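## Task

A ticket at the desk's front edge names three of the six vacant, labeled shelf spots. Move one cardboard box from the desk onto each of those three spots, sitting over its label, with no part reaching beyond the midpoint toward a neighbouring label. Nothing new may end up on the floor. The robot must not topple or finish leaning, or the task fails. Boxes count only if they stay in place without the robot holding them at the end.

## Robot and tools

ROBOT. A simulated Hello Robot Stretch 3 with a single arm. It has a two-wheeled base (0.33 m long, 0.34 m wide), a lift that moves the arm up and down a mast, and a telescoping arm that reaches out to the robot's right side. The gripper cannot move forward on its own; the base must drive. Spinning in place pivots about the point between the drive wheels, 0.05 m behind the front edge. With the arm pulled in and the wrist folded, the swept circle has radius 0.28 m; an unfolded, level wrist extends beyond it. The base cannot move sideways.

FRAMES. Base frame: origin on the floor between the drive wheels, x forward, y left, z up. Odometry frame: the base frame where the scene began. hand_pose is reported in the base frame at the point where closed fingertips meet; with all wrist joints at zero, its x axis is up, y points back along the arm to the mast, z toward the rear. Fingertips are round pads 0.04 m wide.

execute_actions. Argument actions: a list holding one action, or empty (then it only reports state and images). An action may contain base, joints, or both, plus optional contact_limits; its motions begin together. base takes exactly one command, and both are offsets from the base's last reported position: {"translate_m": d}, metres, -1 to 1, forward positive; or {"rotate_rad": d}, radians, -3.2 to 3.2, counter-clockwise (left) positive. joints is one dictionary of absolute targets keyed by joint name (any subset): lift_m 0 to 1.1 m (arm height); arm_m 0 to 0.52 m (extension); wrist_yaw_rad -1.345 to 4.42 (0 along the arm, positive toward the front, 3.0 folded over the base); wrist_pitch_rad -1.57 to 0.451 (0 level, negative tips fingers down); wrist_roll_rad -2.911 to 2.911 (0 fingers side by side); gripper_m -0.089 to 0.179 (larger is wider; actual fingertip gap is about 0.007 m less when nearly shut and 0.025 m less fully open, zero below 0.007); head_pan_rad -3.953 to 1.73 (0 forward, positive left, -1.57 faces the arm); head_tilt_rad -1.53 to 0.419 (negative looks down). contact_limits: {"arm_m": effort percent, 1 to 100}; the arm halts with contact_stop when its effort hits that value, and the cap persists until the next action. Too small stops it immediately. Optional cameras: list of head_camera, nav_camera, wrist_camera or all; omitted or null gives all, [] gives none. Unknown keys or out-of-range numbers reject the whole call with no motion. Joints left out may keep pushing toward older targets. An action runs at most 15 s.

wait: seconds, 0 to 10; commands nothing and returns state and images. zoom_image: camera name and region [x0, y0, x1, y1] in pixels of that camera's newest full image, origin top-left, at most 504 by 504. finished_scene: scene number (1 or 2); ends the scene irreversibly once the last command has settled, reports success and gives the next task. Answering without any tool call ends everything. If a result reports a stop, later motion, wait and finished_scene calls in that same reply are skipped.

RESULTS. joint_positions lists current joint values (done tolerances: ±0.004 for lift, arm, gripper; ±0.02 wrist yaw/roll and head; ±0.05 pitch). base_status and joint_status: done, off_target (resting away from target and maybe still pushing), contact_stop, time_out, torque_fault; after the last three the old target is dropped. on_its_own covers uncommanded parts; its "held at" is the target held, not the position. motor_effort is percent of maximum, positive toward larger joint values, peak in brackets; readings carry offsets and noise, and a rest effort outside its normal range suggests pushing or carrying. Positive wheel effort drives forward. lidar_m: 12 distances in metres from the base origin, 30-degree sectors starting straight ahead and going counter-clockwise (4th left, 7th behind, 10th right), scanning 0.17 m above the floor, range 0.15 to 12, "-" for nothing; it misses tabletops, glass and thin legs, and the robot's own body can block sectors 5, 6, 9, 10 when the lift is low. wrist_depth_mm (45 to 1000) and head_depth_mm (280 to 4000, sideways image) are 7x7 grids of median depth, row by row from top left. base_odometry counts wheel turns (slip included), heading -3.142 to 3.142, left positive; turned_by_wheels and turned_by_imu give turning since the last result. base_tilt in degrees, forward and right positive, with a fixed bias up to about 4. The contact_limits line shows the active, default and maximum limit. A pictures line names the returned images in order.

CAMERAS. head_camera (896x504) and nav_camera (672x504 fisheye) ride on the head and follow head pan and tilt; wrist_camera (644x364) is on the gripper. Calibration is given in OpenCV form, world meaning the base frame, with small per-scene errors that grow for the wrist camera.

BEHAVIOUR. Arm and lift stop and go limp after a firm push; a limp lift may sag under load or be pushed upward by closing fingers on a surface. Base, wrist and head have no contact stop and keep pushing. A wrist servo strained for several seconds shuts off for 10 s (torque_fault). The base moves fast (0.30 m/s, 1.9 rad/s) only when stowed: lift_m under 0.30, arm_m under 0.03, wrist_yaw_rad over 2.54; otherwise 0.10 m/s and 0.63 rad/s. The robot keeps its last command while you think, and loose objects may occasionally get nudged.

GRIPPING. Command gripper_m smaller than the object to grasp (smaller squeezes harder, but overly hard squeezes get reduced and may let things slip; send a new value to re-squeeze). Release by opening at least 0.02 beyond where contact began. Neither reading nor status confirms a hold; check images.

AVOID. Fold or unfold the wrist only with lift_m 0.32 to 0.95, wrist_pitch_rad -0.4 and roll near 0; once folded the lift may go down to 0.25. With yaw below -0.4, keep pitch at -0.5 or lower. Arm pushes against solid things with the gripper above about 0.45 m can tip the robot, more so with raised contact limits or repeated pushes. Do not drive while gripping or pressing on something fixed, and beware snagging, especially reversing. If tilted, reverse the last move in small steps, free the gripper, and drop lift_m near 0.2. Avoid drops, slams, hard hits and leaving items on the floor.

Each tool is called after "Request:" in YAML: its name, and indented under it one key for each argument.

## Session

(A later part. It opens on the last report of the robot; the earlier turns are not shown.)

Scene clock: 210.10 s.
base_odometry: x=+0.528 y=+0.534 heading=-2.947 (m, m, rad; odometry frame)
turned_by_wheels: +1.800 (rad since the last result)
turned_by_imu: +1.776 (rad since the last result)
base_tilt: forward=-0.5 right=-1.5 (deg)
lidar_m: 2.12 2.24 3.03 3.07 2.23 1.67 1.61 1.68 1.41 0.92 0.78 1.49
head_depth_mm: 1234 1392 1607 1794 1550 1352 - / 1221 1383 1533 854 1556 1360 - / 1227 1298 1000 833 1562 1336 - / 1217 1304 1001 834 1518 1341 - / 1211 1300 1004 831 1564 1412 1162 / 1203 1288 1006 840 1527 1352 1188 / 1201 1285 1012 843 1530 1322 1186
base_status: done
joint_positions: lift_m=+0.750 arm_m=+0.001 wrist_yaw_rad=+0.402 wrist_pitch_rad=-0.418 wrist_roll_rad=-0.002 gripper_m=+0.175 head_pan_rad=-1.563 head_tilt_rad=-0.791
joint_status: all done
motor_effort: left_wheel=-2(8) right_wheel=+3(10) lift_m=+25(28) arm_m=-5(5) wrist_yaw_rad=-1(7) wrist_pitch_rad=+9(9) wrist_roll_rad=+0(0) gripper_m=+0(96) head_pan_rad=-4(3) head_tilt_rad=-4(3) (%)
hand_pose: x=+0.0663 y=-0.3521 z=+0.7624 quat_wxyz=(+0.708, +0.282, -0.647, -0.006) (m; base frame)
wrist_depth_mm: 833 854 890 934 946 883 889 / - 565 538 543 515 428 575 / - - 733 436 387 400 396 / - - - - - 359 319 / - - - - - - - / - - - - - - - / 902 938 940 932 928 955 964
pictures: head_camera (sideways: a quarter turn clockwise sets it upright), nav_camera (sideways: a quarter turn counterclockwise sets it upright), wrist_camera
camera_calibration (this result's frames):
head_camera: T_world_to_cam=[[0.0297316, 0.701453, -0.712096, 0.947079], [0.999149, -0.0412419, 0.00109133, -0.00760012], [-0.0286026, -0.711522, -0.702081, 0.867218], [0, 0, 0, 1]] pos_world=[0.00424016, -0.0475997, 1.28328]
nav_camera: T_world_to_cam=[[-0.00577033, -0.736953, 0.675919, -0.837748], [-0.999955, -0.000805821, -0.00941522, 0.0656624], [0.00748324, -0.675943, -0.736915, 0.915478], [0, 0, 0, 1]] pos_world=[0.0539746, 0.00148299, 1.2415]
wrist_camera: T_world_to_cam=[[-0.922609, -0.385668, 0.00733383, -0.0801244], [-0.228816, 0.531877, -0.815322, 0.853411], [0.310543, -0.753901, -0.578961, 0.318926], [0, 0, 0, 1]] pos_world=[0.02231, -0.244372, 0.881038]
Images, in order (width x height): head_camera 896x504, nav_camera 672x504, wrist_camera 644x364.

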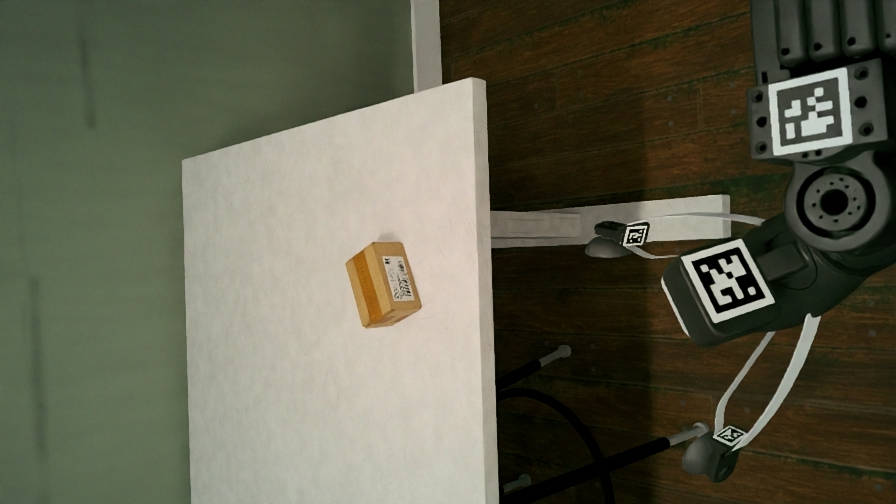

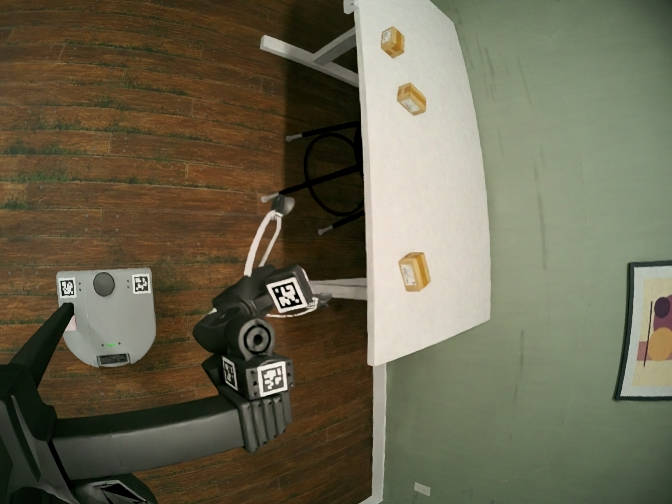

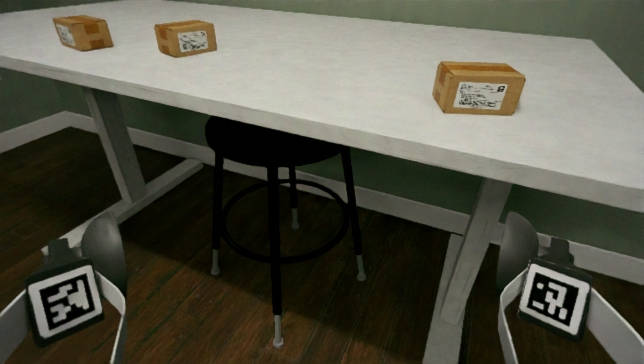

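Request:
execute_actions:
  actions:
    - {"base":{"translate_m":-0.06},"joints":{"arm_m":0.365,"lift_m":0.8}}
  cameras: ["wrist_camera"]

Request:
execute_actions:
  actions:
    - {"joints":{"lift_m":0.736}}
  cameras: ["wrist_camera"]

Scene clock: 224.67 s.
base_odometry: x=+0.587 y=+0.545 heading=-2.947 (m, m, rad; odometry frame)
turned_by_wheels: +0.000 (rad since the last result)
turned_by_imu: +0.001 (rad since the last result)
base_tilt: forward=-0.4 right=-1.5 (deg)
lidar_m: 2.18 2.29 3.07 3.10 2.16 1.60 1.55 1.62 1.41 0.92 0.80 1.53
head_depth_mm: 1233 1394 1615 1784 - - 1177 / 1228 1380 1537 - 1549 1345 1182 / 1220 1327 - 832 1549 1340 1183 / 1215 1302 - 812 1478 1317 1181 / 1211 1296 1021 822 1563 1351 1185 / 1203 1287 1045 838 1529 1347 1183 / 1198 1286 1009 841 1565 1326 1186
base_status: done
joint_positions: lift_m=+0.800 arm_m=+0.365 wrist_yaw_rad=+0.401 wrist_pitch_rad=-0.418 wrist_roll_rad=-0.002 gripper_m=+0.175 head_pan_rad=-1.563 head_tilt_rad=-0.791
joint_status: all done
motor_effort: left_wheel=-2(7) right_wheel=+3(5) lift_m=+24(27) arm_m=+5(1) wrist_yaw_rad=-1(2) wrist_pitch_rad=+9(9) wrist_roll_rad=+0(0) gripper_m=+0(0) head_pan_rad=-4(3) head_tilt_rad=-3(3) (%)
hand_pose: x=+0.0661 y=-0.7162 z=+0.8124 quat_wxyz=(+0.708, +0.282, -0.647, -0.006) (m; base frame)
wrist_depth_mm: - 949 860 763 712 623 582 / 659 681 699 710 711 649 622 / 472 487 493 490 502 503 590 / 369 379 380 381 392 391 411 / 316 310 312 312 315 327 323 / - 263 255 202 259 267 276 / 220 227 218 176 219 232 225
pictures: wrist_camera
camera_calibration (this result's frames):
wrist_camera: T_world_to_cam=[[-0.922965, -0.384815, 0.00733363, -0.220443], [-0.228324, 0.532088, -0.815322, 1.08789], [0.309846, -0.754188, -0.578961, 0.0733015], [0, 0, 0, 1]] pos_world=[0.0222187, -0.608402, 0.931039]
Images, in order (width x height): wrist_camera 644x364.

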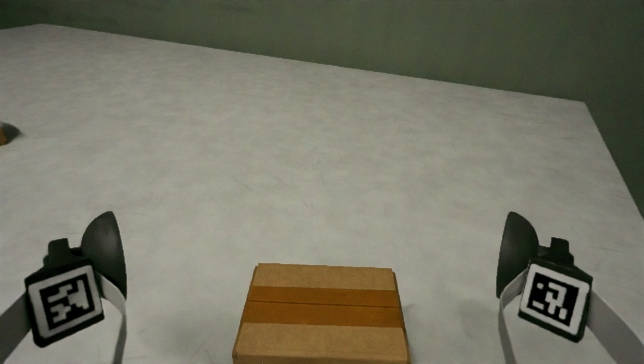

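Scene clock: 226.07 s.
base_odometry: x=+0.587 y=+0.545 heading=-2.947 (m, m, rad; odometry frame)
turned_by_wheels: +0.000 (rad since the last result)
turned_by_imu: +0.000 (rad since the last result)
base_tilt: forward=-0.3 right=-1.5 (deg)
lidar_m: 2.18 2.30 3.06 3.08 2.15 1.60 1.55 1.62 1.41 0.92 0.81 1.53
head_depth_mm: 1233 1392 1609 1789 1556 - - / 1225 1384 1595 1795 - 1314 1174 / 1222 1329 1110 788 1549 1342 1184 / 1212 1304 1034 791 1491 1322 1184 / 1204 1292 1035 813 1558 1351 1182 / 1201 1286 1008 816 1530 1351 1184 / 1205 1284 1008 843 1566 1323 1190
base_status: not commanded
joint_positions: lift_m=+0.736 arm_m=+0.365 wrist_yaw_rad=+0.401 wrist_pitch_rad=-0.418 wrist_roll_rad=-0.002 gripper_m=+0.175 head_pan_rad=-1.563 head_tilt_rad=-0.791
joint_status: all done
motor_effort: left_wheel=-2(2) right_wheel=+4(3) lift_m=+18(23) arm_m=+5(5) wrist_yaw_rad=-1(1) wrist_pitch_rad=+9(9) wrist_roll_rad=+0(0) gripper_m=+0(1) head_pan_rad=-3(4) head_tilt_rad=-4(4) (%)
hand_pose: x=+0.0661 y=-0.7162 z=+0.7488 quat_wxyz=(+0.708, +0.282, -0.647, -0.006) (m; base frame)
wrist_depth_mm: 759 791 812 739 687 636 588 / 473 474 476 482 509 514 561 / 334 339 344 350 351 358 358 / 264 263 267 179 274 276 279 / 222 215 157 147 155 231 225 / - 182 145 139 141 187 194 / 155 160 156 154 157 163 159
pictures: wrist_camera
camera_calibration (this result's frames):
wrist_camera: T_world_to_cam=[[-0.922965, -0.384815, 0.00733366, -0.219978], [-0.228324, 0.532088, -0.815322, 1.03601], [0.309846, -0.754188, -0.578961, 0.0364561], [0, 0, 0, 1]] pos_world=[0.0222187, -0.608406, 0.867404]
Images, in order (width x height): wrist_camera 644x364.

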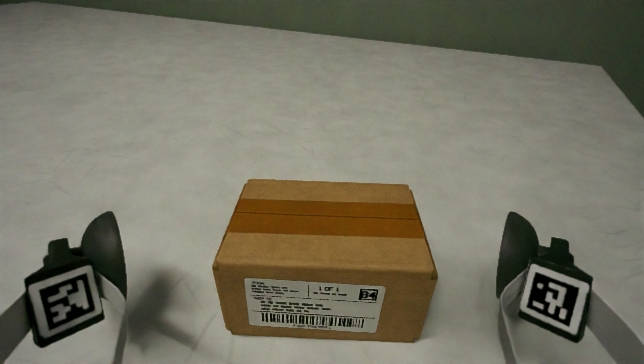

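Request:
execute_actions:
  actions:
    - {"joints":{"gripper_m":0.065}}
  cameras: []

Request:
execute_actions:
  actions:
    - {"joints":{"lift_m":0.76,"arm_m":0.15}}
  cameras: ["wrist_camera"]

Request:
execute_actions:
  actions:
    - {"base":{"rotate_rad":1.895},"joints":{"arm_m":0,"lift_m":0.29,"wrist_yaw_rad":2.6}}
  cameras: []

Request:
execute_actions:
  actions:
    - {"base":{"translate_m":1}}
  cameras: []

Request:
execute_actions:
  actions:
    - {"base":{"translate_m":1}}
  cameras: []

Request:
execute_actions:
  actions:
    - {"base":{"translate_m":0.62}}
  cameras: []

Request:
execute_actions:
  actions:
    - {"base":{"rotate_rad":1.23},"joints":{"lift_m":0.65,"wrist_yaw_rad":0}}
  cameras: ["wrist_camera","head_camera"]

Scene clock: 241.47 s.
base_odometry: x=+0.587 y=+0.545 heading=-2.947 (m, m, rad; odometry frame)
turned_by_wheels: +0.000 (rad since the last result)
turned_by_imu: +0.001 (rad since the last result)
base_tilt: forward=-0.3 right=-1.4 (deg)
lidar_m: 2.18 2.31 3.07 3.08 2.16 1.60 1.55 1.62 1.41 0.92 0.81 1.53
head_depth_mm: 1231 1395 1600 1788 1563 - - / 1224 1390 1591 1796 - 1308 1177 / 1215 1331 1107 790 1562 1348 1183 / 1217 1301 1036 792 1486 1319 1180 / 1210 1294 1039 813 1554 1345 1189 / 1211 1284 1006 827 1532 1351 1192 / 1201 1288 1006 841 1573 1321 1184
base_status: not commanded
joint_positions: lift_m=+0.736 arm_m=+0.365 wrist_yaw_rad=+0.401 wrist_pitch_rad=-0.421 wrist_roll_rad=-0.002 gripper_m=+0.066 head_pan_rad=-1.563 head_tilt_rad=-0.791
joint_status: all done
motor_effort: left_wheel=-2(2) right_wheel=+4(3) lift_m=+17(18) arm_m=+5(5) wrist_yaw_rad=-1(1) wrist_pitch_rad=+10(10) wrist_roll_rad=+0(0) gripper_m=-17(100) head_pan_rad=-3(3) head_tilt_rad=-4(2) (%)
hand_pose: x=+0.0659 y=-0.7160 z=+0.7483 quat_wxyz=(+0.708, +0.282, -0.647, -0.007) (m; base frame)
wrist_depth_mm: 759 784 808 732 701 639 590 / 461 469 478 487 496 502 566 / 333 338 341 347 349 356 359 / 261 262 265 180 272 273 276 / 214 222 145 146 150 222 224 / 182 188 139 136 135 188 190 / 160 155 155 152 156 160 163
pictures: none
No camera images: the call's "cameras" was empty. Leave "cameras" out to get every camera's image.

Scene clock: 244.30 s.
base_odometry: x=+0.587 y=+0.545 heading=-2.947 (m, m, rad; odometry frame)
turned_by_wheels: +0.000 (rad since the last result)
turned_by_imu: +0.001 (rad since the last result)
base_tilt: forward=-0.4 right=-1.5 (deg)
lidar_m: 2.18 2.29 3.07 3.07 2.16 1.60 1.56 1.62 1.41 0.92 0.81 1.53
head_depth_mm: 1227 1394 1597 1783 1584 - - / 1226 1387 1597 1788 - 1311 1181 / 1220 1329 1029 833 - 1318 1183 / 1213 1299 1000 836 - 1312 1182 / 1211 1295 1002 836 1460 1347 1186 / 1207 1283 1013 818 1502 1359 1185 / 1195 1283 1006 839 1579 1325 1188
base_status: not commanded
joint_positions: lift_m=+0.760 arm_m=+0.150 wrist_yaw_rad=+0.401 wrist_pitch_rad=-0.425 wrist_roll_rad=-0.002 gripper_m=+0.066 head_pan_rad=-1.563 head_tilt_rad=-0.791
joint_status: all done
motor_effort: left_wheel=-3(2) right_wheel=+4(4) lift_m=+24(27) arm_m=-5(6) wrist_yaw_rad=-1(1) wrist_pitch_rad=+12(12) wrist_roll_rad=+0(0) gripper_m=-17(17) head_pan_rad=-4(4) head_tilt_rad=-3(4) (%)
hand_pose: x=+0.0657 y=-0.5012 z=+0.7708 quat_wxyz=(+0.708, +0.284, -0.646, -0.009) (m; base frame)
wrist_depth_mm: 865 887 898 934 868 802 737 / 524 542 552 554 565 575 779 / 406 385 386 395 399 406 437 / - 824 316 309 314 318 315 / - - 145 146 152 258 259 / - - 139 137 135 227 218 / 912 888 903 156 846 984 932
pictures: wrist_camera
camera_calibration (this result's frames):
wrist_camera: T_world_to_cam=[[-0.923073, -0.384553, 0.00737545, -0.13767], [-0.230323, 0.537301, -0.811331, 0.93917], [0.308037, -0.750617, -0.58454, 0.217728], [0, 0, 0, 1]] pos_world=[0.0221646, -0.394128, 0.890264]
Images, in order (width x height): wrist_camera 644x364.

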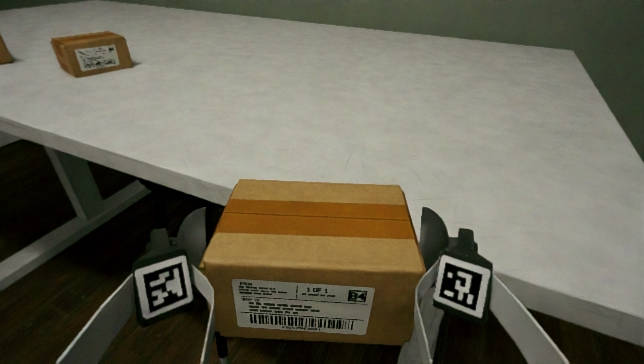

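Scene clock: 249.40 s.
base_odometry: x=+0.587 y=+0.545 heading=-1.052 (m, m, rad; odometry frame)
turned_by_wheels: +1.895 (rad since the last result)
turned_by_imu: +1.871 (rad since the last result)
base_tilt: forward=-0.5 right=-1.7 (deg)
lidar_m: 2.73 1.73 1.55 1.56 1.52 0.92 0.81 1.06 2.18 2.19 2.69 3.08
head_depth_mm: 1897 2109 2263 1835 1552 1331 1175 / 1945 2171 2272 1833 1548 1337 1183 / 1995 2257 2262 1840 1555 1342 1180 / 2050 2335 2276 1863 1564 1344 1178 / 2113 2415 2273 1854 1562 1343 1185 / 2181 2485 2276 1865 1560 1346 1183 / 2232 2561 2290 1868 1564 1346 1187
base_status: done
joint_positions: lift_m=+0.290 arm_m=+0.001 wrist_yaw_rad=+2.597 wrist_pitch_rad=-0.425 wrist_roll_rad=-0.002 gripper_m=+0.066 head_pan_rad=-1.563 head_tilt_rad=-0.791
joint_status: all done
motor_effort: left_wheel=-2(6) right_wheel=+4(9) lift_m=+18(19) arm_m=-5(6) wrist_yaw_rad=+2(4) wrist_pitch_rad=+12(12) wrist_roll_rad=+0(0) gripper_m=-17(16) head_pan_rad=-3(3) head_tilt_rad=-3(4) (%)
hand_pose: x=+0.0944 y=+0.0455 z=+0.3012 quat_wxyz=(+0.330, +0.705, -0.041, +0.627) (m; base frame)
wrist_depth_mm: - - - - - - - / - - - - - - - / 925 951 944 946 968 996 - / 736 741 751 748 774 748 768 / 595 621 145 147 151 632 634 / 515 538 139 137 135 533 533 / - - 158 155 436 459 461
pictures: none
No camera images: the call's "cameras" was empty. Leave "cameras" out to get every camera's image.

Scene clock: 254.57 s.
base_odometry: x=+1.083 y=-0.323 heading=-1.052 (m, m, rad; odometry frame)
turned_by_wheels: +0.000 (rad since the last result)
turned_by_imu: +0.006 (rad since the last result)
base_tilt: forward=-0.6 right=-1.5 (deg)
lidar_m: 2.12 1.34 1.21 1.22 1.49 2.31 1.89 2.43 2.54 2.55 2.62 2.14
head_depth_mm: 2213 2510 2262 1835 1551 1339 1179 / 2274 2546 2262 1836 1556 1342 1181 / 2320 2619 2276 1832 1551 1341 1181 / 2386 2686 2276 1851 1561 1340 1182 / 2448 2752 2282 1863 1556 1348 1184 / 2539 2777 2303 1853 1559 1348 1184 / 2574 2715 2314 1859 1569 1349 1181
base_status: done
joint_positions: lift_m=+0.290 arm_m=+0.001 wrist_yaw_rad=+2.598 wrist_pitch_rad=-0.425 wrist_roll_rad=-0.002 gripper_m=+0.066 head_pan_rad=-1.563 head_tilt_rad=-0.791
joint_status: not commanded
motor_effort: left_wheel=-3(7) right_wheel=+3(11) lift_m=+18(18) arm_m=-5(5) wrist_yaw_rad=+2(3) wrist_pitch_rad=+12(12) wrist_roll_rad=+0(0) gripper_m=-16(17) head_pan_rad=-4(3) head_tilt_rad=-2(4) (%)
hand_pose: x=+0.0943 y=+0.0456 z=+0.3012 quat_wxyz=(+0.330, +0.705, -0.041, +0.627) (m; base frame)
wrist_depth_mm: - - - - - - - / - - - - - - - / 939 955 978 - 975 968 - / 737 740 733 741 774 756 777 / 605 626 145 147 151 636 634 / 513 526 139 137 136 531 536 / - - 157 156 443 463 463
pictures: none
No camera images: the call's "cameras" was empty. Leave "cameras" out to get every camera's image.

Scene clock: 259.73 s.
base_odometry: x=+1.579 y=-1.192 heading=-1.052 (m, m, rad; odometry frame)
turned_by_wheels: +0.000 (rad since the last result)
turned_by_imu: +0.006 (rad since the last result)
base_tilt: forward=-0.5 right=-1.7 (deg)
lidar_m: 1.23 0.96 0.87 0.87 1.07 2.10 2.88 3.18 2.88 2.24 1.62 1.29
head_depth_mm: 2492 2711 2260 1839 1539 1338 1180 / 2566 2793 2268 1841 1550 1336 1178 / 2629 2824 2279 1851 1546 1337 1177 / 2605 2606 2297 1851 1557 1346 1182 / 2702 2628 2270 1864 1558 1348 1182 / 2818 2873 2284 1860 1558 1350 1183 / 2031 2201 2193 1863 1563 1348 1189
base_status: done
joint_positions: lift_m=+0.290 arm_m=+0.001 wrist_yaw_rad=+2.598 wrist_pitch_rad=-0.425 wrist_roll_rad=-0.002 gripper_m=+0.066 head_pan_rad=-1.563 head_tilt_rad=-0.791
joint_status: not commanded
motor_effort: left_wheel=-2(6) right_wheel=+3(11) lift_m=+18(18) arm_m=-5(5) wrist_yaw_rad=+1(2) wrist_pitch_rad=+12(12) wrist_roll_rad=+0(0) gripper_m=-17(17) head_pan_rad=-4(4) head_tilt_rad=-3(4) (%)
hand_pose: x=+0.0943 y=+0.0456 z=+0.3012 quat_wxyz=(+0.330, +0.705, -0.041, +0.627) (m; base frame)
wrist_depth_mm: 770 785 802 859 883 924 - / 807 850 882 929 - - - / 825 878 909 957 986 - - / 728 742 734 741 755 774 774 / 599 618 145 146 151 619 631 / 505 520 139 137 136 536 537 / - - 158 156 438 457 461
pictures: none
No camera images: the call's "cameras" was empty. Leave "cameras" out to get every camera's image.

Scene clock: 263.50 s.
base_odometry: x=+1.886 y=-1.730 heading=-1.052 (m, m, rad; odometry frame)
turned_by_wheels: +0.000 (rad since the last result)
turned_by_imu: +0.004 (rad since the last result)
base_tilt: forward=-0.3 right=-1.5 (deg)
lidar_m: 0.62 0.72 0.65 0.66 0.80 1.59 3.42 3.43 2.63 1.46 0.91 0.88
head_depth_mm: 2655 2822 2283 1849 1549 1345 1180 / 2657 2606 2277 1836 1553 1337 1179 / 2816 2735 2269 1848 1552 1343 1182 / 2007 2282 2208 1854 1561 1346 1183 / 1973 1860 1921 1855 1555 1349 1186 / 1294 1488 1722 1856 1567 1341 1182 / 1343 1509 1666 1742 1384 1322 1192
base_status: done
joint_positions: lift_m=+0.290 arm_m=+0.001 wrist_yaw_rad=+2.598 wrist_pitch_rad=-0.425 wrist_roll_rad=-0.002 gripper_m=+0.066 head_pan_rad=-1.563 head_tilt_rad=-0.791
joint_status: not commanded
motor_effort: left_wheel=-2(8) right_wheel=+3(11) lift_m=+18(18) arm_m=-5(5) wrist_yaw_rad=+2(2) wrist_pitch_rad=+12(12) wrist_roll_rad=+0(0) gripper_m=-17(17) head_pan_rad=-4(4) head_tilt_rad=-4(4) (%)
hand_pose: x=+0.0943 y=+0.0456 z=+0.3012 quat_wxyz=(+0.330, +0.705, -0.041, +0.627) (m; base frame)
wrist_depth_mm: 566 599 626 651 685 730 767 / 615 647 676 716 775 800 815 / 665 677 734 775 815 895 880 / 702 722 746 753 768 781 775 / 591 633 145 147 150 623 645 / 518 525 139 137 136 537 536 / - - 158 156 443 455 460
pictures: none
No camera images: the call's "cameras" was empty. Leave "cameras" out to get every camera's image.

Scene clock: 267.60 s.
base_odometry: x=+1.886 y=-1.730 heading=+0.178 (m, m, rad; odometry frame)
turned_by_wheels: +1.230 (rad since the last result)
turned_by_imu: +1.213 (rad since the last result)
base_tilt: forward=-0.5 right=-1.4 (deg)
lidar_m: 0.65 0.68 0.94 2.71 3.63 3.18 2.63 0.91 0.91 0.62 0.91 0.68
head_depth_mm: 731 881 1014 913 1382 1293 1220 / 735 872 1008 941 1372 1285 1218 / 739 867 996 919 1372 1288 1222 / 744 860 990 924 1370 656 - / 746 853 961 903 1289 1299 1182 / 763 602 771 1212 1459 1346 1184 / 797 898 1029 1210 1463 1348 1190
base_status: done
joint_positions: lift_m=+0.650 arm_m=+0.001 wrist_yaw_rad=+0.003 wrist_pitch_rad=-0.426 wrist_roll_rad=-0.002 gripper_m=+0.066 head_pan_rad=-1.563 head_tilt_rad=-0.791
joint_status: all done
motor_effort: left_wheel=-2(8) right_wheel=+3(9) lift_m=+25(28) arm_m=-5(5) wrist_yaw_rad=-2(3) wrist_pitch_rad=+12(12) wrist_roll_rad=+0(0) gripper_m=-17(17) head_pan_rad=-3(4) head_tilt_rad=-4(5) (%)
hand_pose: x=-0.0210 y=-0.3690 z=+0.6607 quat_wxyz=(+0.692, +0.151, -0.690, -0.149) (m; base frame)
wrist_depth_mm: 641 631 412 573 591 580 587 / 687 676 415 447 463 467 476 / 742 746 594 687 682 678 675 / 795 841 497 716 744 755 740 / 866 914 145 147 151 836 783 / 838 964 139 136 135 835 789 / 794 822 774 156 705 726 733
pictures: head_camera (sideways: a quarter turn clockwise sets it upright), wrist_camera
camera_calibration (this result's frames):
head_camera: T_world_to_cam=[[0.0297526, 0.701458, -0.71209, 0.947071], [0.999147, -0.0412718, 0.00109089, -0.00759955], [-0.028624, -0.711515, -0.702088, 0.867227], [0, 0, 0, 1]] pos_world=[0.00423873, -0.0475995, 1.28328]
wrist_camera: T_world_to_cam=[[-0.999966, 0.00353599, 0.00738662, -0.024426], [-0.00392069, 0.585181, -0.810893, 0.78093], [-0.00718982, -0.810895, -0.585148, 0.250795], [0, 0, 0, 1]] pos_world=[-0.0195602, -0.25353, 0.780183]
Images, in order (width x height): head_camera 896x504, wrist_camera 644x364.

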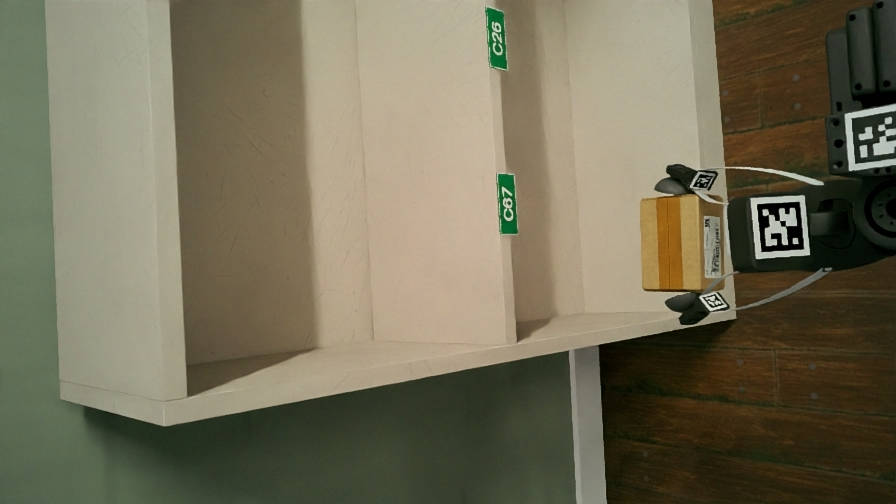

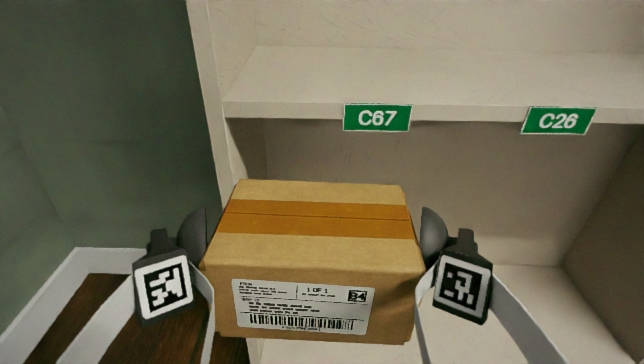

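Request:
execute_actions:
  actions:
    - {"base":{"translate_m":-0.06},"joints":{"arm_m":0.34,"lift_m":0.69}}
  cameras: ["wrist_camera"]

Request:
execute_actions:
  actions:
    - {"joints":{"lift_m":0.66}}
  cameras: []

Scene clock: 279.43 s.
base_odometry: x=+1.827 y=-1.741 heading=+0.178 (m, m, rad; odometry frame)
turned_by_wheels: +0.000 (rad since the last result)
turned_by_imu: +0.001 (rad since the last result)
base_tilt: forward=-0.5 right=-1.5 (deg)
lidar_m: 0.71 0.74 1.03 2.96 3.61 3.13 2.57 0.87 0.87 0.63 0.63 0.74
head_depth_mm: 730 879 1015 938 1388 1282 - / 735 873 1006 940 - 1286 1169 / 739 867 999 - 1388 1286 1177 / 743 859 989 - 1375 1282 1184 / 746 856 982 899 1347 1265 1185 / 751 778 916 878 1353 1345 1183 / 768 601 987 1206 1456 1350 1190
base_status: done
joint_positions: lift_m=+0.690 arm_m=+0.340 wrist_yaw_rad=+0.001 wrist_pitch_rad=-0.426 wrist_roll_rad=-0.002 gripper_m=+0.066 head_pan_rad=-1.563 head_tilt_rad=-0.791
joint_status: all done
motor_effort: left_wheel=-2(6) right_wheel=+3(5) lift_m=+25(31) arm_m=+5(3) wrist_yaw_rad=-1(1) wrist_pitch_rad=+12(12) wrist_roll_rad=+0(0) gripper_m=-17(17) head_pan_rad=-4(4) head_tilt_rad=-3(4) (%)
hand_pose: x=-0.0213 y=-0.7080 z=+0.7007 quat_wxyz=(+0.692, +0.150, -0.690, -0.149) (m; base frame)
wrist_depth_mm: 221 265 268 271 267 268 268 / 224 283 290 289 290 294 292 / 222 303 315 318 317 319 323 / 222 298 316 317 321 323 328 / 222 264 145 146 150 264 268 / 212 224 139 136 136 223 224 / 189 184 180 156 187 193 194
pictures: wrist_camera
camera_calibration (this result's frames):
wrist_camera: T_world_to_cam=[[-0.999961, 0.00481884, 0.00738743, -0.0229017], [-0.00316955, 0.585292, -0.810816, 1.01175], [-0.008231, -0.810808, -0.585254, -0.000576474], [0, 0, 0, 1]] pos_world=[-0.0196988, -0.592525, 0.820173]
Images, in order (width x height): wrist_camera 644x364.

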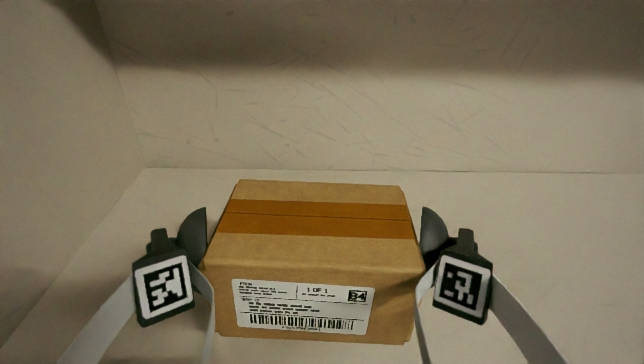

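Scene clock: 280.50 s.
base_odometry: x=+1.827 y=-1.741 heading=+0.178 (m, m, rad; odometry frame)
turned_by_wheels: +0.000 (rad since the last result)
turned_by_imu: +0.000 (rad since the last result)
base_tilt: forward=-0.6 right=-1.6 (deg)
lidar_m: 0.71 0.74 1.03 2.95 3.63 3.14 2.58 0.87 0.87 0.63 0.63 0.74
head_depth_mm: 731 879 1012 939 1387 1284 - / 734 873 1008 933 1374 - 1160 / 739 866 999 - 1392 1289 1177 / 742 858 992 - 1380 1275 1182 / 746 856 981 900 1346 1273 1179 / 752 777 917 877 1343 1346 1188 / 769 602 984 1211 1457 1350 1186
base_status: not commanded
joint_positions: lift_m=+0.660 arm_m=+0.340 wrist_yaw_rad=+0.001 wrist_pitch_rad=-0.423 wrist_roll_rad=-0.002 gripper_m=+0.066 head_pan_rad=-1.563 head_tilt_rad=-0.791
joint_status: all done
motor_effort: left_wheel=-2(2) right_wheel=+3(3) lift_m=+18(21) arm_m=+5(5) wrist_yaw_rad=-1(1) wrist_pitch_rad=+11(12) wrist_roll_rad=+0(0) gripper_m=-17(17) head_pan_rad=-4(3) head_tilt_rad=-3(4) (%)
hand_pose: x=-0.0213 y=-0.7084 z=+0.6717 quat_wxyz=(+0.692, +0.149, -0.690, -0.148) (m; base frame)
wrist_depth_mm: 222 265 267 267 269 268 270 / 222 283 288 289 289 290 296 / 221 298 310 310 313 317 318 / 223 262 265 178 269 273 276 / 206 222 145 145 150 224 223 / 182 188 139 137 135 188 189 / 159 155 155 152 157 162 164
pictures: none
No camera images: the call's "cameras" was empty. Leave "cameras" out to get every camera's image.

Request:
execute_actions:
  actions:
    - {"joints":{"gripper_m":0.135}}
  cameras: []

Request:
execute_actions:
  actions:
    - {"joints":{"arm_m":0.16,"lift_m":0.67}}
  cameras: ["wrist_camera"]

Request:
execute_actions:
  actions:
    - {"base":{"rotate_rad":2.045},"joints":{"arm_m":0,"lift_m":0.29,"wrist_yaw_rad":2.6,"gripper_m":0.08}}
  cameras: []

Request:
execute_actions:
  actions:
    - {"base":{"translate_m":1}}
  cameras: []

Request:
execute_actions:
  actions:
    - {"base":{"translate_m":1}}
  cameras: []

Request:
execute_actions:
  actions:
    - {"base":{"translate_m":0.78}}
  cameras: []

Request:
execute_actions:
  actions:
    - {"base":{"rotate_rad":1.083},"joints":{"lift_m":0.78,"wrist_yaw_rad":0.75,"gripper_m":0.175}}
  cameras: ["wrist_camera","head_camera"]

Scene clock: 291.87 s.
base_odometry: x=+1.827 y=-1.741 heading=+0.178 (m, m, rad; odometry frame)
turned_by_wheels: +0.000 (rad since the last result)
turned_by_imu: +0.001 (rad since the last result)
base_tilt: forward=-0.5 right=-1.3 (deg)
lidar_m: 0.71 0.74 1.03 2.95 3.62 3.15 2.57 0.87 0.87 0.63 0.63 0.74
head_depth_mm: 731 880 1018 939 1385 1292 - / 733 872 1009 931 1367 - 1167 / 739 863 997 - 1385 1288 1177 / 742 861 990 - 1380 1276 1186 / 746 853 981 900 1345 1269 1185 / 749 778 916 875 1348 1352 1186 / 767 602 983 1203 1452 1351 1188
base_status: not commanded
joint_positions: lift_m=+0.660 arm_m=+0.340 wrist_yaw_rad=+0.001 wrist_pitch_rad=-0.420 wrist_roll_rad=-0.002 gripper_m=+0.135 head_pan_rad=-1.563 head_tilt_rad=-0.791
joint_status: all done
motor_effort: left_wheel=-2(2) right_wheel=+3(3) lift_m=+17(17) arm_m=+5(5) wrist_yaw_rad=-1(0) wrist_pitch_rad=+9(11) wrist_roll_rad=+0(0) gripper_m=+0(94) head_pan_rad=-4(3) head_tilt_rad=-4(4) (%)
hand_pose: x=-0.0212 y=-0.7087 z=+0.6724 quat_wxyz=(+0.693, +0.148, -0.690, -0.147) (m; base frame)
wrist_depth_mm: 221 266 265 266 267 270 269 / 219 285 288 290 290 291 292 / 222 300 309 309 317 319 321 / 221 265 264 181 273 275 279 / 209 224 152 146 160 230 228 / 187 - 146 140 143 - 190 / - 156 156 156 158 162 164
pictures: none
No camera images: the call's "cameras" was empty. Leave "cameras" out to get every camera's image.

Scene clock: 294.43 s.
base_odometry: x=+1.827 y=-1.741 heading=+0.178 (m, m, rad; odometry frame)
turned_by_wheels: +0.000 (rad since the last result)
turned_by_imu: +0.001 (rad since the last result)
base_tilt: forward=-0.3 right=-1.4 (deg)
lidar_m: 0.71 0.74 1.03 2.96 3.61 3.14 2.57 0.87 0.87 0.63 0.64 0.74
head_depth_mm: 731 878 1016 936 1385 1292 - / 735 873 1006 916 1368 - 1176 / 739 866 994 921 1353 1267 1179 / 743 861 987 889 - 1272 1180 / 746 855 982 900 1348 1275 1183 / 748 777 918 878 1348 1346 1185 / 770 603 988 1206 1457 1350 1186
base_status: not commanded
joint_positions: lift_m=+0.670 arm_m=+0.160 wrist_yaw_rad=+0.001 wrist_pitch_rad=-0.420 wrist_roll_rad=-0.002 gripper_m=+0.135 head_pan_rad=-1.563 head_tilt_rad=-0.791
joint_status: all done
motor_effort: left_wheel=-2(2) right_wheel=+3(3) lift_m=+24(25) arm_m=-5(6) wrist_yaw_rad=-1(1) wrist_pitch_rad=+9(10) wrist_roll_rad=+0(0) gripper_m=-1(0) head_pan_rad=-4(3) head_tilt_rad=-3(3) (%)
hand_pose: x=-0.0212 y=-0.5295 z=+0.6820 quat_wxyz=(+0.693, +0.148, -0.690, -0.147) (m; base frame)
wrist_depth_mm: 220 316 436 429 432 440 430 / 222 318 458 460 466 461 479 / 233 322 366 294 373 378 383 / 429 278 286 289 290 292 298 / 687 263 513 269 630 270 272 / 797 - 668 704 700 - 709 / 848 413 684 746 769 772 690
pictures: wrist_camera
camera_calibration (this result's frames):
wrist_camera: T_world_to_cam=[[-0.999961, 0.00486401, 0.00735115, -0.0235748], [-0.00316303, 0.580425, -0.814307, 0.891972], [-0.00822759, -0.814299, -0.580387, 0.128064], [0, 0, 0, 1]] pos_world=[-0.0196989, -0.413326, 0.800839]
Images, in order (width x height): wrist_camera 644x364.

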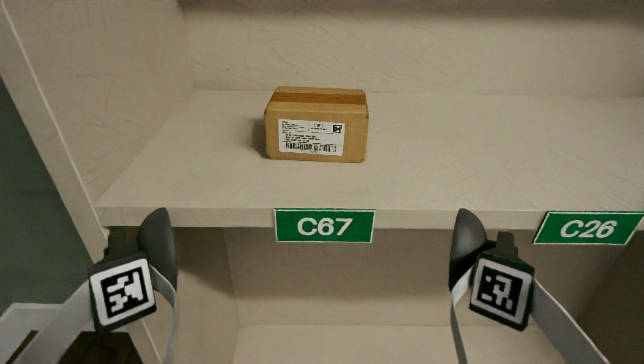

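Scene clock: 298.93 s.
base_odometry: x=+1.827 y=-1.741 heading=+2.223 (m, m, rad; odometry frame)
turned_by_wheels: +2.045 (rad since the last result)
turned_by_imu: +2.018 (rad since the last result)
base_tilt: forward=-0.4 right=-1.6 (deg)
lidar_m: 3.47 3.18 2.57 1.37 0.87 0.71 0.63 0.75 0.71 0.74 0.98 2.44
head_depth_mm: 600 671 757 874 1031 1242 1177 / 624 699 796 924 1099 1283 1180 / 650 732 837 977 1181 1312 1179 / 677 767 884 1043 1273 1343 1185 / 706 805 922 1109 1376 1347 1185 / 738 846 881 1198 1458 1349 1182 / 774 893 853 1293 1525 1346 1190
base_status: done
joint_positions: lift_m=+0.290 arm_m=+0.001 wrist_yaw_rad=+2.597 wrist_pitch_rad=-0.420 wrist_roll_rad=-0.002 gripper_m=+0.080 head_pan_rad=-1.563 head_tilt_rad=-0.791
joint_status: all done
motor_effort: left_wheel=-2(6) right_wheel=+3(9) lift_m=+17(24) arm_m=-5(9) wrist_yaw_rad=+2(1) wrist_pitch_rad=+10(9) wrist_roll_rad=+0(0) gripper_m=+0(95) head_pan_rad=-4(4) head_tilt_rad=-4(3) (%)
hand_pose: x=+0.0948 y=+0.0461 z=+0.3024 quat_wxyz=(+0.328, +0.705, -0.043, +0.627) (m; base frame)
wrist_depth_mm: - - - - - - - / - - - - - - - / 966 954 982 975 - - - / 746 745 760 769 786 769 790 / 620 610 639 607 662 628 630 / 516 520 522 528 528 527 534 / 462 - 454 446 458 457 468
pictures: none
No camera images: the call's "cameras" was empty. Leave "cameras" out to get every camera's image.

Scene clock: 304.10 s.
base_odometry: x=+1.221 y=-0.946 heading=+2.222 (m, m, rad; odometry frame)
turned_by_wheels: +0.000 (rad since the last result)
turned_by_imu: +0.006 (rad since the last result)
base_tilt: forward=-0.5 right=-1.5 (deg)
lidar_m: 2.83 2.70 2.57 2.17 1.88 1.51 1.62 1.24 1.18 1.22 1.63 2.52
head_depth_mm: 1021 1087 1291 1488 1555 1340 1176 / 1056 1095 1346 1567 1557 1337 1177 / 1102 1096 1426 1677 1553 1344 1180 / 1153 1102 1505 1724 1558 1346 1179 / 1203 1157 1592 1797 1560 1349 1182 / 1259 1428 1677 1855 1561 1350 1186 / 1321 1521 1798 1857 1563 1353 1188
base_status: done
joint_positions: lift_m=+0.290 arm_m=+0.001 wrist_yaw_rad=+2.598 wrist_pitch_rad=-0.420 wrist_roll_rad=-0.002 gripper_m=+0.080 head_pan_rad=-1.563 head_tilt_rad=-0.791
joint_status: not commanded
motor_effort: left_wheel=-2(7) right_wheel=+3(11) lift_m=+18(18) arm_m=-5(5) wrist_yaw_rad=+2(2) wrist_pitch_rad=+9(10) wrist_roll_rad=+0(0) gripper_m=-1(1) head_pan_rad=-3(3) head_tilt_rad=-4(2) (%)
hand_pose: x=+0.0947 y=+0.0462 z=+0.3024 quat_wxyz=(+0.328, +0.705, -0.043, +0.628) (m; base frame)
wrist_depth_mm: - - - - - - - / - - - - - - - / 950 984 983 992 - - - / 741 751 772 768 758 788 798 / 597 613 623 636 640 635 645 / 513 524 512 522 523 532 533 / 462 - 457 452 463 453 461
pictures: none
No camera images: the call's "cameras" was empty. Leave "cameras" out to get every camera's image.

Scene clock: 309.27 s.
base_odometry: x=+0.614 y=-0.150 heading=+2.222 (m, m, rad; odometry frame)
turned_by_wheels: +0.000 (rad since the last result)
turned_by_imu: +0.006 (rad since the last result)
base_tilt: forward=-0.5 right=-1.5 (deg)
lidar_m: 1.85 2.18 2.09 2.17 2.52 2.39 2.42 1.74 1.65 1.70 2.16 1.43
head_depth_mm: 1446 1616 1832 1840 1555 1340 1180 / 1504 1682 1915 1859 1552 1343 1178 / 1556 1770 2027 1862 1556 1345 1183 / 1634 1852 2084 1843 1562 1352 1178 / 1697 1960 2159 1861 1560 1343 1187 / 1779 2047 2223 1860 1571 1352 1185 / 1869 2169 2284 1865 1566 1353 1185
base_status: done
joint_positions: lift_m=+0.290 arm_m=+0.001 wrist_yaw_rad=+2.598 wrist_pitch_rad=-0.420 wrist_roll_rad=-0.002 gripper_m=+0.080 head_pan_rad=-1.563 head_tilt_rad=-0.791
joint_status: not commanded
motor_effort: left_wheel=-3(8) right_wheel=+3(11) lift_m=+18(18) arm_m=-5(5) wrist_yaw_rad=+1(2) wrist_pitch_rad=+9(9) wrist_roll_rad=+0(0) gripper_m=+0(1) head_pan_rad=-4(4) head_tilt_rad=-3(4) (%)
hand_pose: x=+0.0947 y=+0.0462 z=+0.3024 quat_wxyz=(+0.328, +0.705, -0.043, +0.628) (m; base frame)
wrist_depth_mm: - - - - - - - / - - - - - - - / 940 971 967 981 - - - / 741 747 761 768 749 787 787 / 614 616 638 626 654 630 623 / 520 524 528 533 511 544 535 / 458 - 462 457 455 455 465
pictures: none
No camera images: the call's "cameras" was empty. Leave "cameras" out to get every camera's image.

Scene clock: 313.70 s.
base_odometry: x=+0.141 y=+0.470 heading=+2.222 (m, m, rad; odometry frame)
turned_by_wheels: +0.000 (rad since the last result)
turned_by_imu: +0.005 (rad since the last result)
base_tilt: forward=-0.4 right=-1.7 (deg)
lidar_m: 0.86 1.80 1.71 1.75 2.40 3.04 2.96 2.11 2.02 2.02 1.04 0.71
head_depth_mm: 1779 1991 2159 1839 1545 1337 1177 / 1856 2081 2219 1839 1553 1340 1178 / 1924 2177 2277 1845 1552 1340 1185 / 2012 2273 2299 1836 1563 1344 1193 / 2105 2394 2289 1869 1555 1345 1182 / 2088 2289 2299 1859 1558 1349 1183 / 1832 1984 2072 1818 1570 1348 1187
base_status: done
joint_positions: lift_m=+0.290 arm_m=+0.001 wrist_yaw_rad=+2.598 wrist_pitch_rad=-0.420 wrist_roll_rad=-0.002 gripper_m=+0.080 head_pan_rad=-1.563 head_tilt_rad=-0.791
joint_status: not commanded
motor_effort: left_wheel=-2(7) right_wheel=+3(11) lift_m=+18(18) arm_m=-5(5) wrist_yaw_rad=+2(1) wrist_pitch_rad=+9(9) wrist_roll_rad=+0(0) gripper_m=+0(0) head_pan_rad=-3(4) head_tilt_rad=-4(3) (%)
hand_pose: x=+0.0947 y=+0.0462 z=+0.3024 quat_wxyz=(+0.328, +0.705, -0.043, +0.628) (m; base frame)
wrist_depth_mm: - - - - - - - / - - - - - - - / 962 988 968 - - - 923 / 743 753 759 765 777 768 808 / 616 619 631 616 643 624 637 / 508 524 519 518 517 533 532 / 459 - 453 455 457 461 458
pictures: none
No camera images: the call's "cameras" was empty. Leave "cameras" out to get every camera's image.

Scene clock: 319.00 s.
base_odometry: x=+0.141 y=+0.470 heading=-2.978 (m, m, rad; odometry frame)
turned_by_wheels: +1.083 (rad since the last result)
turned_by_imu: +1.069 (rad since the last result)
base_tilt: forward=-0.5 right=-1.5 (deg)
lidar_m: 1.71 1.80 2.47 3.03 2.85 2.10 2.03 1.95 1.04 0.72 1.20 1.76
head_depth_mm: 1242 1290 992 852 1498 1352 - / 1237 1292 995 856 1543 1385 - / 1233 1297 998 857 1523 1367 - / 1228 1301 1001 861 1488 1347 - / 1217 1305 1003 861 1591 1401 - / 1215 1297 1006 838 1525 1371 1189 / 1208 1287 1010 840 1562 1349 1186
base_status: done
joint_positions: lift_m=+0.780 arm_m=+0.001 wrist_yaw_rad=+0.752 wrist_pitch_rad=-0.420 wrist_roll_rad=-0.002 gripper_m=+0.175 head_pan_rad=-1.563 head_tilt_rad=-0.791
joint_status: all done
motor_effort: left_wheel=-3(8) right_wheel=+3(9) lift_m=+24(26) arm_m=-5(5) wrist_yaw_rad=-2(2) wrist_pitch_rad=+9(9) wrist_roll_rad=+0(0) gripper_m=+0(97) head_pan_rad=-4(3) head_tilt_rad=-3(3) (%)
hand_pose: x=+0.1317 y=-0.3094 z=+0.7921 quat_wxyz=(+0.698, +0.391, -0.588, +0.117) (m; base frame)
wrist_depth_mm: - - - - - - 880 / - - 719 634 560 659 694 / - - - - 482 454 456 / - - - - - 390 364 / - - - - - 775 513 / - - - - - - 502 / 922 968 993 957 964 957 961
pictures: head_camera (sideways: a quarter turn clockwise sets it upright), wrist_camera
camera_calibration (this result's frames):
head_camera: T_world_to_cam=[[0.0297646, 0.701481, -0.712066, 0.94704], [0.999147, -0.0412892, 0.00108926, -0.00759743], [-0.0286365, -0.711491, -0.702112, 0.867258], [0, 0, 0, 1]] pos_world=[0.0042379, -0.0475989, 1.28328]
wrist_camera: T_world_to_cam=[[-0.734287, -0.6788, 0.00735011, -0.119005], [-0.398092, 0.421812, -0.814615, 0.857565], [0.54986, -0.601087, -0.579955, 0.364566], [0, 0, 0, 1]] pos_world=[0.0535457, -0.223376, 0.910892]
Images, in order (width x height): head_camera 896x504, wrist_camera 644x364.

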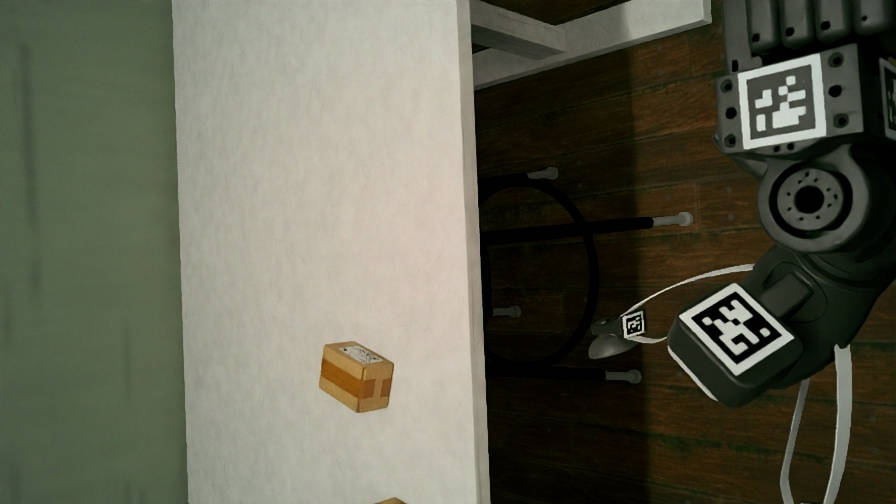

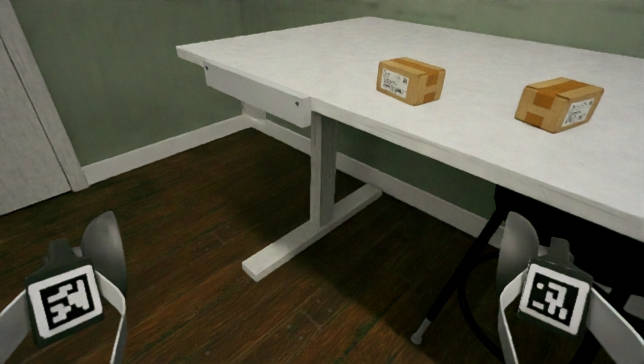

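Request:
execute_actions:
  actions:
    - {"base":{"translate_m":0.23},"joints":{"arm_m":0.41,"lift_m":0.8,"wrist_yaw_rad":-0.35}}
  cameras: ["wrist_camera"]

Request:
execute_actions:
  actions:
    - {"joints":{"lift_m":0.736}}
  cameras: ["wrist_camera"]

Request:
execute_actions:
  actions:
    - {"joints":{"gripper_m":0.04}}
  cameras: ["wrist_camera"]

Scene clock: 332.23 s.
base_odometry: x=-0.086 y=+0.432 heading=-2.978 (m, m, rad; odometry frame)
turned_by_wheels: +0.000 (rad since the last result)
turned_by_imu: +0.002 (rad since the last result)
base_tilt: forward=-0.5 right=-1.5 (deg)
lidar_m: 1.48 1.53 2.15 3.05 3.14 2.34 2.25 1.94 0.77 0.83 1.08 1.52
head_depth_mm: 1245 1288 994 851 - - 1175 / 1241 1294 1029 - 1534 1336 1176 / 1233 1318 - 856 1545 1347 1180 / 1224 1310 - 857 1511 1341 1181 / 1220 1310 1006 838 1560 1348 1184 / 1213 1300 1007 845 1567 1343 1187 / 1210 1298 1006 823 1570 1351 1191
base_status: done
joint_positions: lift_m=+0.800 arm_m=+0.410 wrist_yaw_rad=-0.348 wrist_pitch_rad=-0.420 wrist_roll_rad=-0.002 gripper_m=+0.175 head_pan_rad=-1.563 head_tilt_rad=-0.791
joint_status: all done
motor_effort: left_wheel=-1(2) right_wheel=+3(8) lift_m=+24(29) arm_m=+5(7) wrist_yaw_rad=-1(3) wrist_pitch_rad=+9(9) wrist_roll_rad=+0(0) gripper_m=+0(0) head_pan_rad=-4(4) head_tilt_rad=-3(3) (%)
hand_pose: x=-0.0981 y=-0.7653 z=+0.8121 quat_wxyz=(+0.657, +0.026, -0.706, -0.265) (m; base frame)
wrist_depth_mm: 571 610 663 706 797 891 973 / 600 631 697 696 698 721 978 / 473 485 487 488 497 512 518 / 373 378 383 386 384 395 398 / 317 308 308 240 318 328 324 / - 259 260 203 266 268 273 / 218 225 227 178 225 233 227
pictures: wrist_camera
camera_calibration (this result's frames):
wrist_camera: T_world_to_cam=[[-0.9378, 0.347098, 0.00735009, 0.167807], [0.195695, 0.545984, -0.81462, 1.12796], [-0.286766, -0.762512, -0.579949, 0.0229117], [0, 0, 0, 1]] pos_world=[-0.0567952, -0.65662, 0.930909]
Images, in order (width x height): wrist_camera 644x364.

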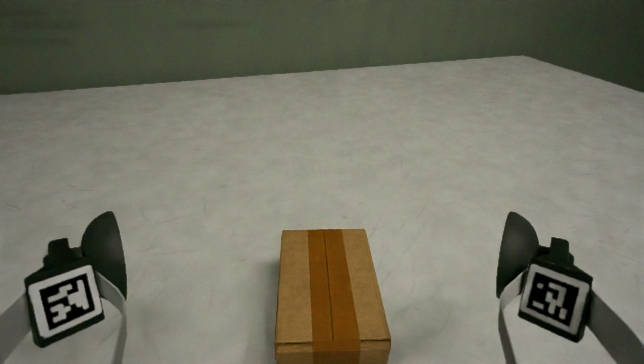

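Scene clock: 333.63 s.
base_odometry: x=-0.086 y=+0.432 heading=-2.978 (m, m, rad; odometry frame)
turned_by_wheels: +0.000 (rad since the last result)
turned_by_imu: +0.000 (rad since the last result)
base_tilt: forward=-0.5 right=-1.3 (deg)
lidar_m: 1.48 1.53 2.16 3.03 3.17 2.33 2.25 1.95 0.77 0.83 1.07 1.52
head_depth_mm: 1248 1287 991 852 1568 - - / 1239 1295 999 853 - 1316 1180 / 1232 1297 1069 832 1558 1340 1179 / 1231 1299 1070 1001 1515 1339 1182 / 1221 1309 1005 837 1558 1345 1185 / 1214 1303 1006 842 1567 1352 1184 / 1207 1291 1011 821 1568 1344 1186
base_status: not commanded
joint_positions: lift_m=+0.736 arm_m=+0.410 wrist_yaw_rad=-0.348 wrist_pitch_rad=-0.420 wrist_roll_rad=-0.002 gripper_m=+0.175 head_pan_rad=-1.563 head_tilt_rad=-0.791
joint_status: all done
motor_effort: left_wheel=-2(2) right_wheel=+3(3) lift_m=+18(28) arm_m=+5(5) wrist_yaw_rad=-1(2) wrist_pitch_rad=+9(9) wrist_roll_rad=+0(0) gripper_m=+0(0) head_pan_rad=-4(3) head_tilt_rad=-4(2) (%)
hand_pose: x=-0.0981 y=-0.7653 z=+0.7485 quat_wxyz=(+0.657, +0.026, -0.706, -0.265) (m; base frame)
wrist_depth_mm: 576 613 652 704 769 811 964 / 465 467 478 486 499 514 519 / 330 338 343 345 353 356 363 / 263 265 269 179 272 276 280 / 222 218 219 147 206 232 226 / - 183 185 146 177 187 193 / 154 159 159 158 162 163 159
pictures: wrist_camera
camera_calibration (this result's frames):
wrist_camera: T_world_to_cam=[[-0.9378, 0.347098, 0.00735015, 0.168275], [0.195695, 0.545984, -0.81462, 1.07612], [-0.286766, -0.762512, -0.579949, -0.013994], [0, 0, 0, 1]] pos_world=[-0.0567952, -0.656621, 0.867273]
Images, in order (width x height): wrist_camera 644x364.

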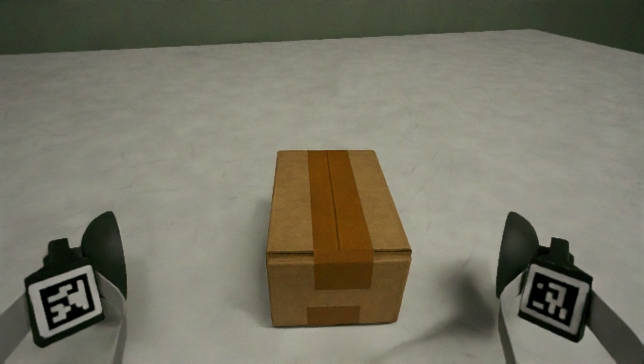

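Scene clock: 335.47 s.
base_odometry: x=-0.086 y=+0.432 heading=-2.978 (m, m, rad; odometry frame)
turned_by_wheels: +0.000 (rad since the last result)
turned_by_imu: +0.000 (rad since the last result)
base_tilt: forward=-0.5 right=-1.5 (deg)
lidar_m: 1.48 1.53 2.16 3.05 3.15 2.33 2.26 1.95 0.77 0.83 1.08 1.52
head_depth_mm: 1245 1286 993 852 1570 - - / 1239 1295 999 856 - 1309 1176 / 1239 1302 1068 834 1555 1334 1177 / 1232 1301 1070 1002 1520 1341 1184 / 1223 1306 1003 838 1548 1342 1182 / 1217 1303 1006 841 1560 1349 1189 / 1208 1294 1009 818 1561 1351 1183
base_status: not commanded
joint_positions: lift_m=+0.736 arm_m=+0.410 wrist_yaw_rad=-0.348 wrist_pitch_rad=-0.420 wrist_roll_rad=-0.002 gripper_m=+0.041 head_pan_rad=-1.563 head_tilt_rad=-0.791
joint_status: all done
motor_effort: left_wheel=-2(2) right_wheel=+3(3) lift_m=+18(18) arm_m=+5(5) wrist_yaw_rad=-2(1) wrist_pitch_rad=+9(9) wrist_roll_rad=+0(0) gripper_m=-14(98) head_pan_rad=-3(4) head_tilt_rad=-3(3) (%)
hand_pose: x=-0.0981 y=-0.7652 z=+0.7484 quat_wxyz=(+0.657, +0.026, -0.706, -0.265) (m; base frame)
wrist_depth_mm: 570 622 642 719 760 839 975 / 461 467 473 494 499 511 520 / 338 338 342 346 355 357 362 / 260 265 267 179 270 275 278 / 213 217 153 146 221 222 227 / 183 183 148 145 152 189 188 / 158 158 159 158 161 164 163
pictures: wrist_camera
camera_calibration (this result's frames):
wrist_camera: T_world_to_cam=[[-0.937778, 0.347158, 0.00735085, 0.168308], [0.195808, 0.546181, -0.81446, 1.07609], [-0.286761, -0.762343, -0.580173, -0.0137047], [0, 0, 0, 1]] pos_world=[-0.0568012, -0.656618, 0.867244]
Images, in order (width x height): wrist_camera 644x364.

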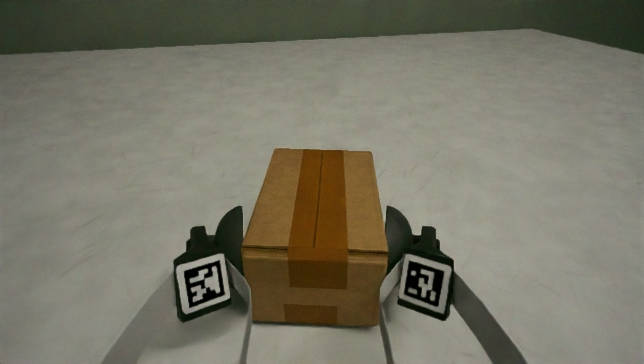

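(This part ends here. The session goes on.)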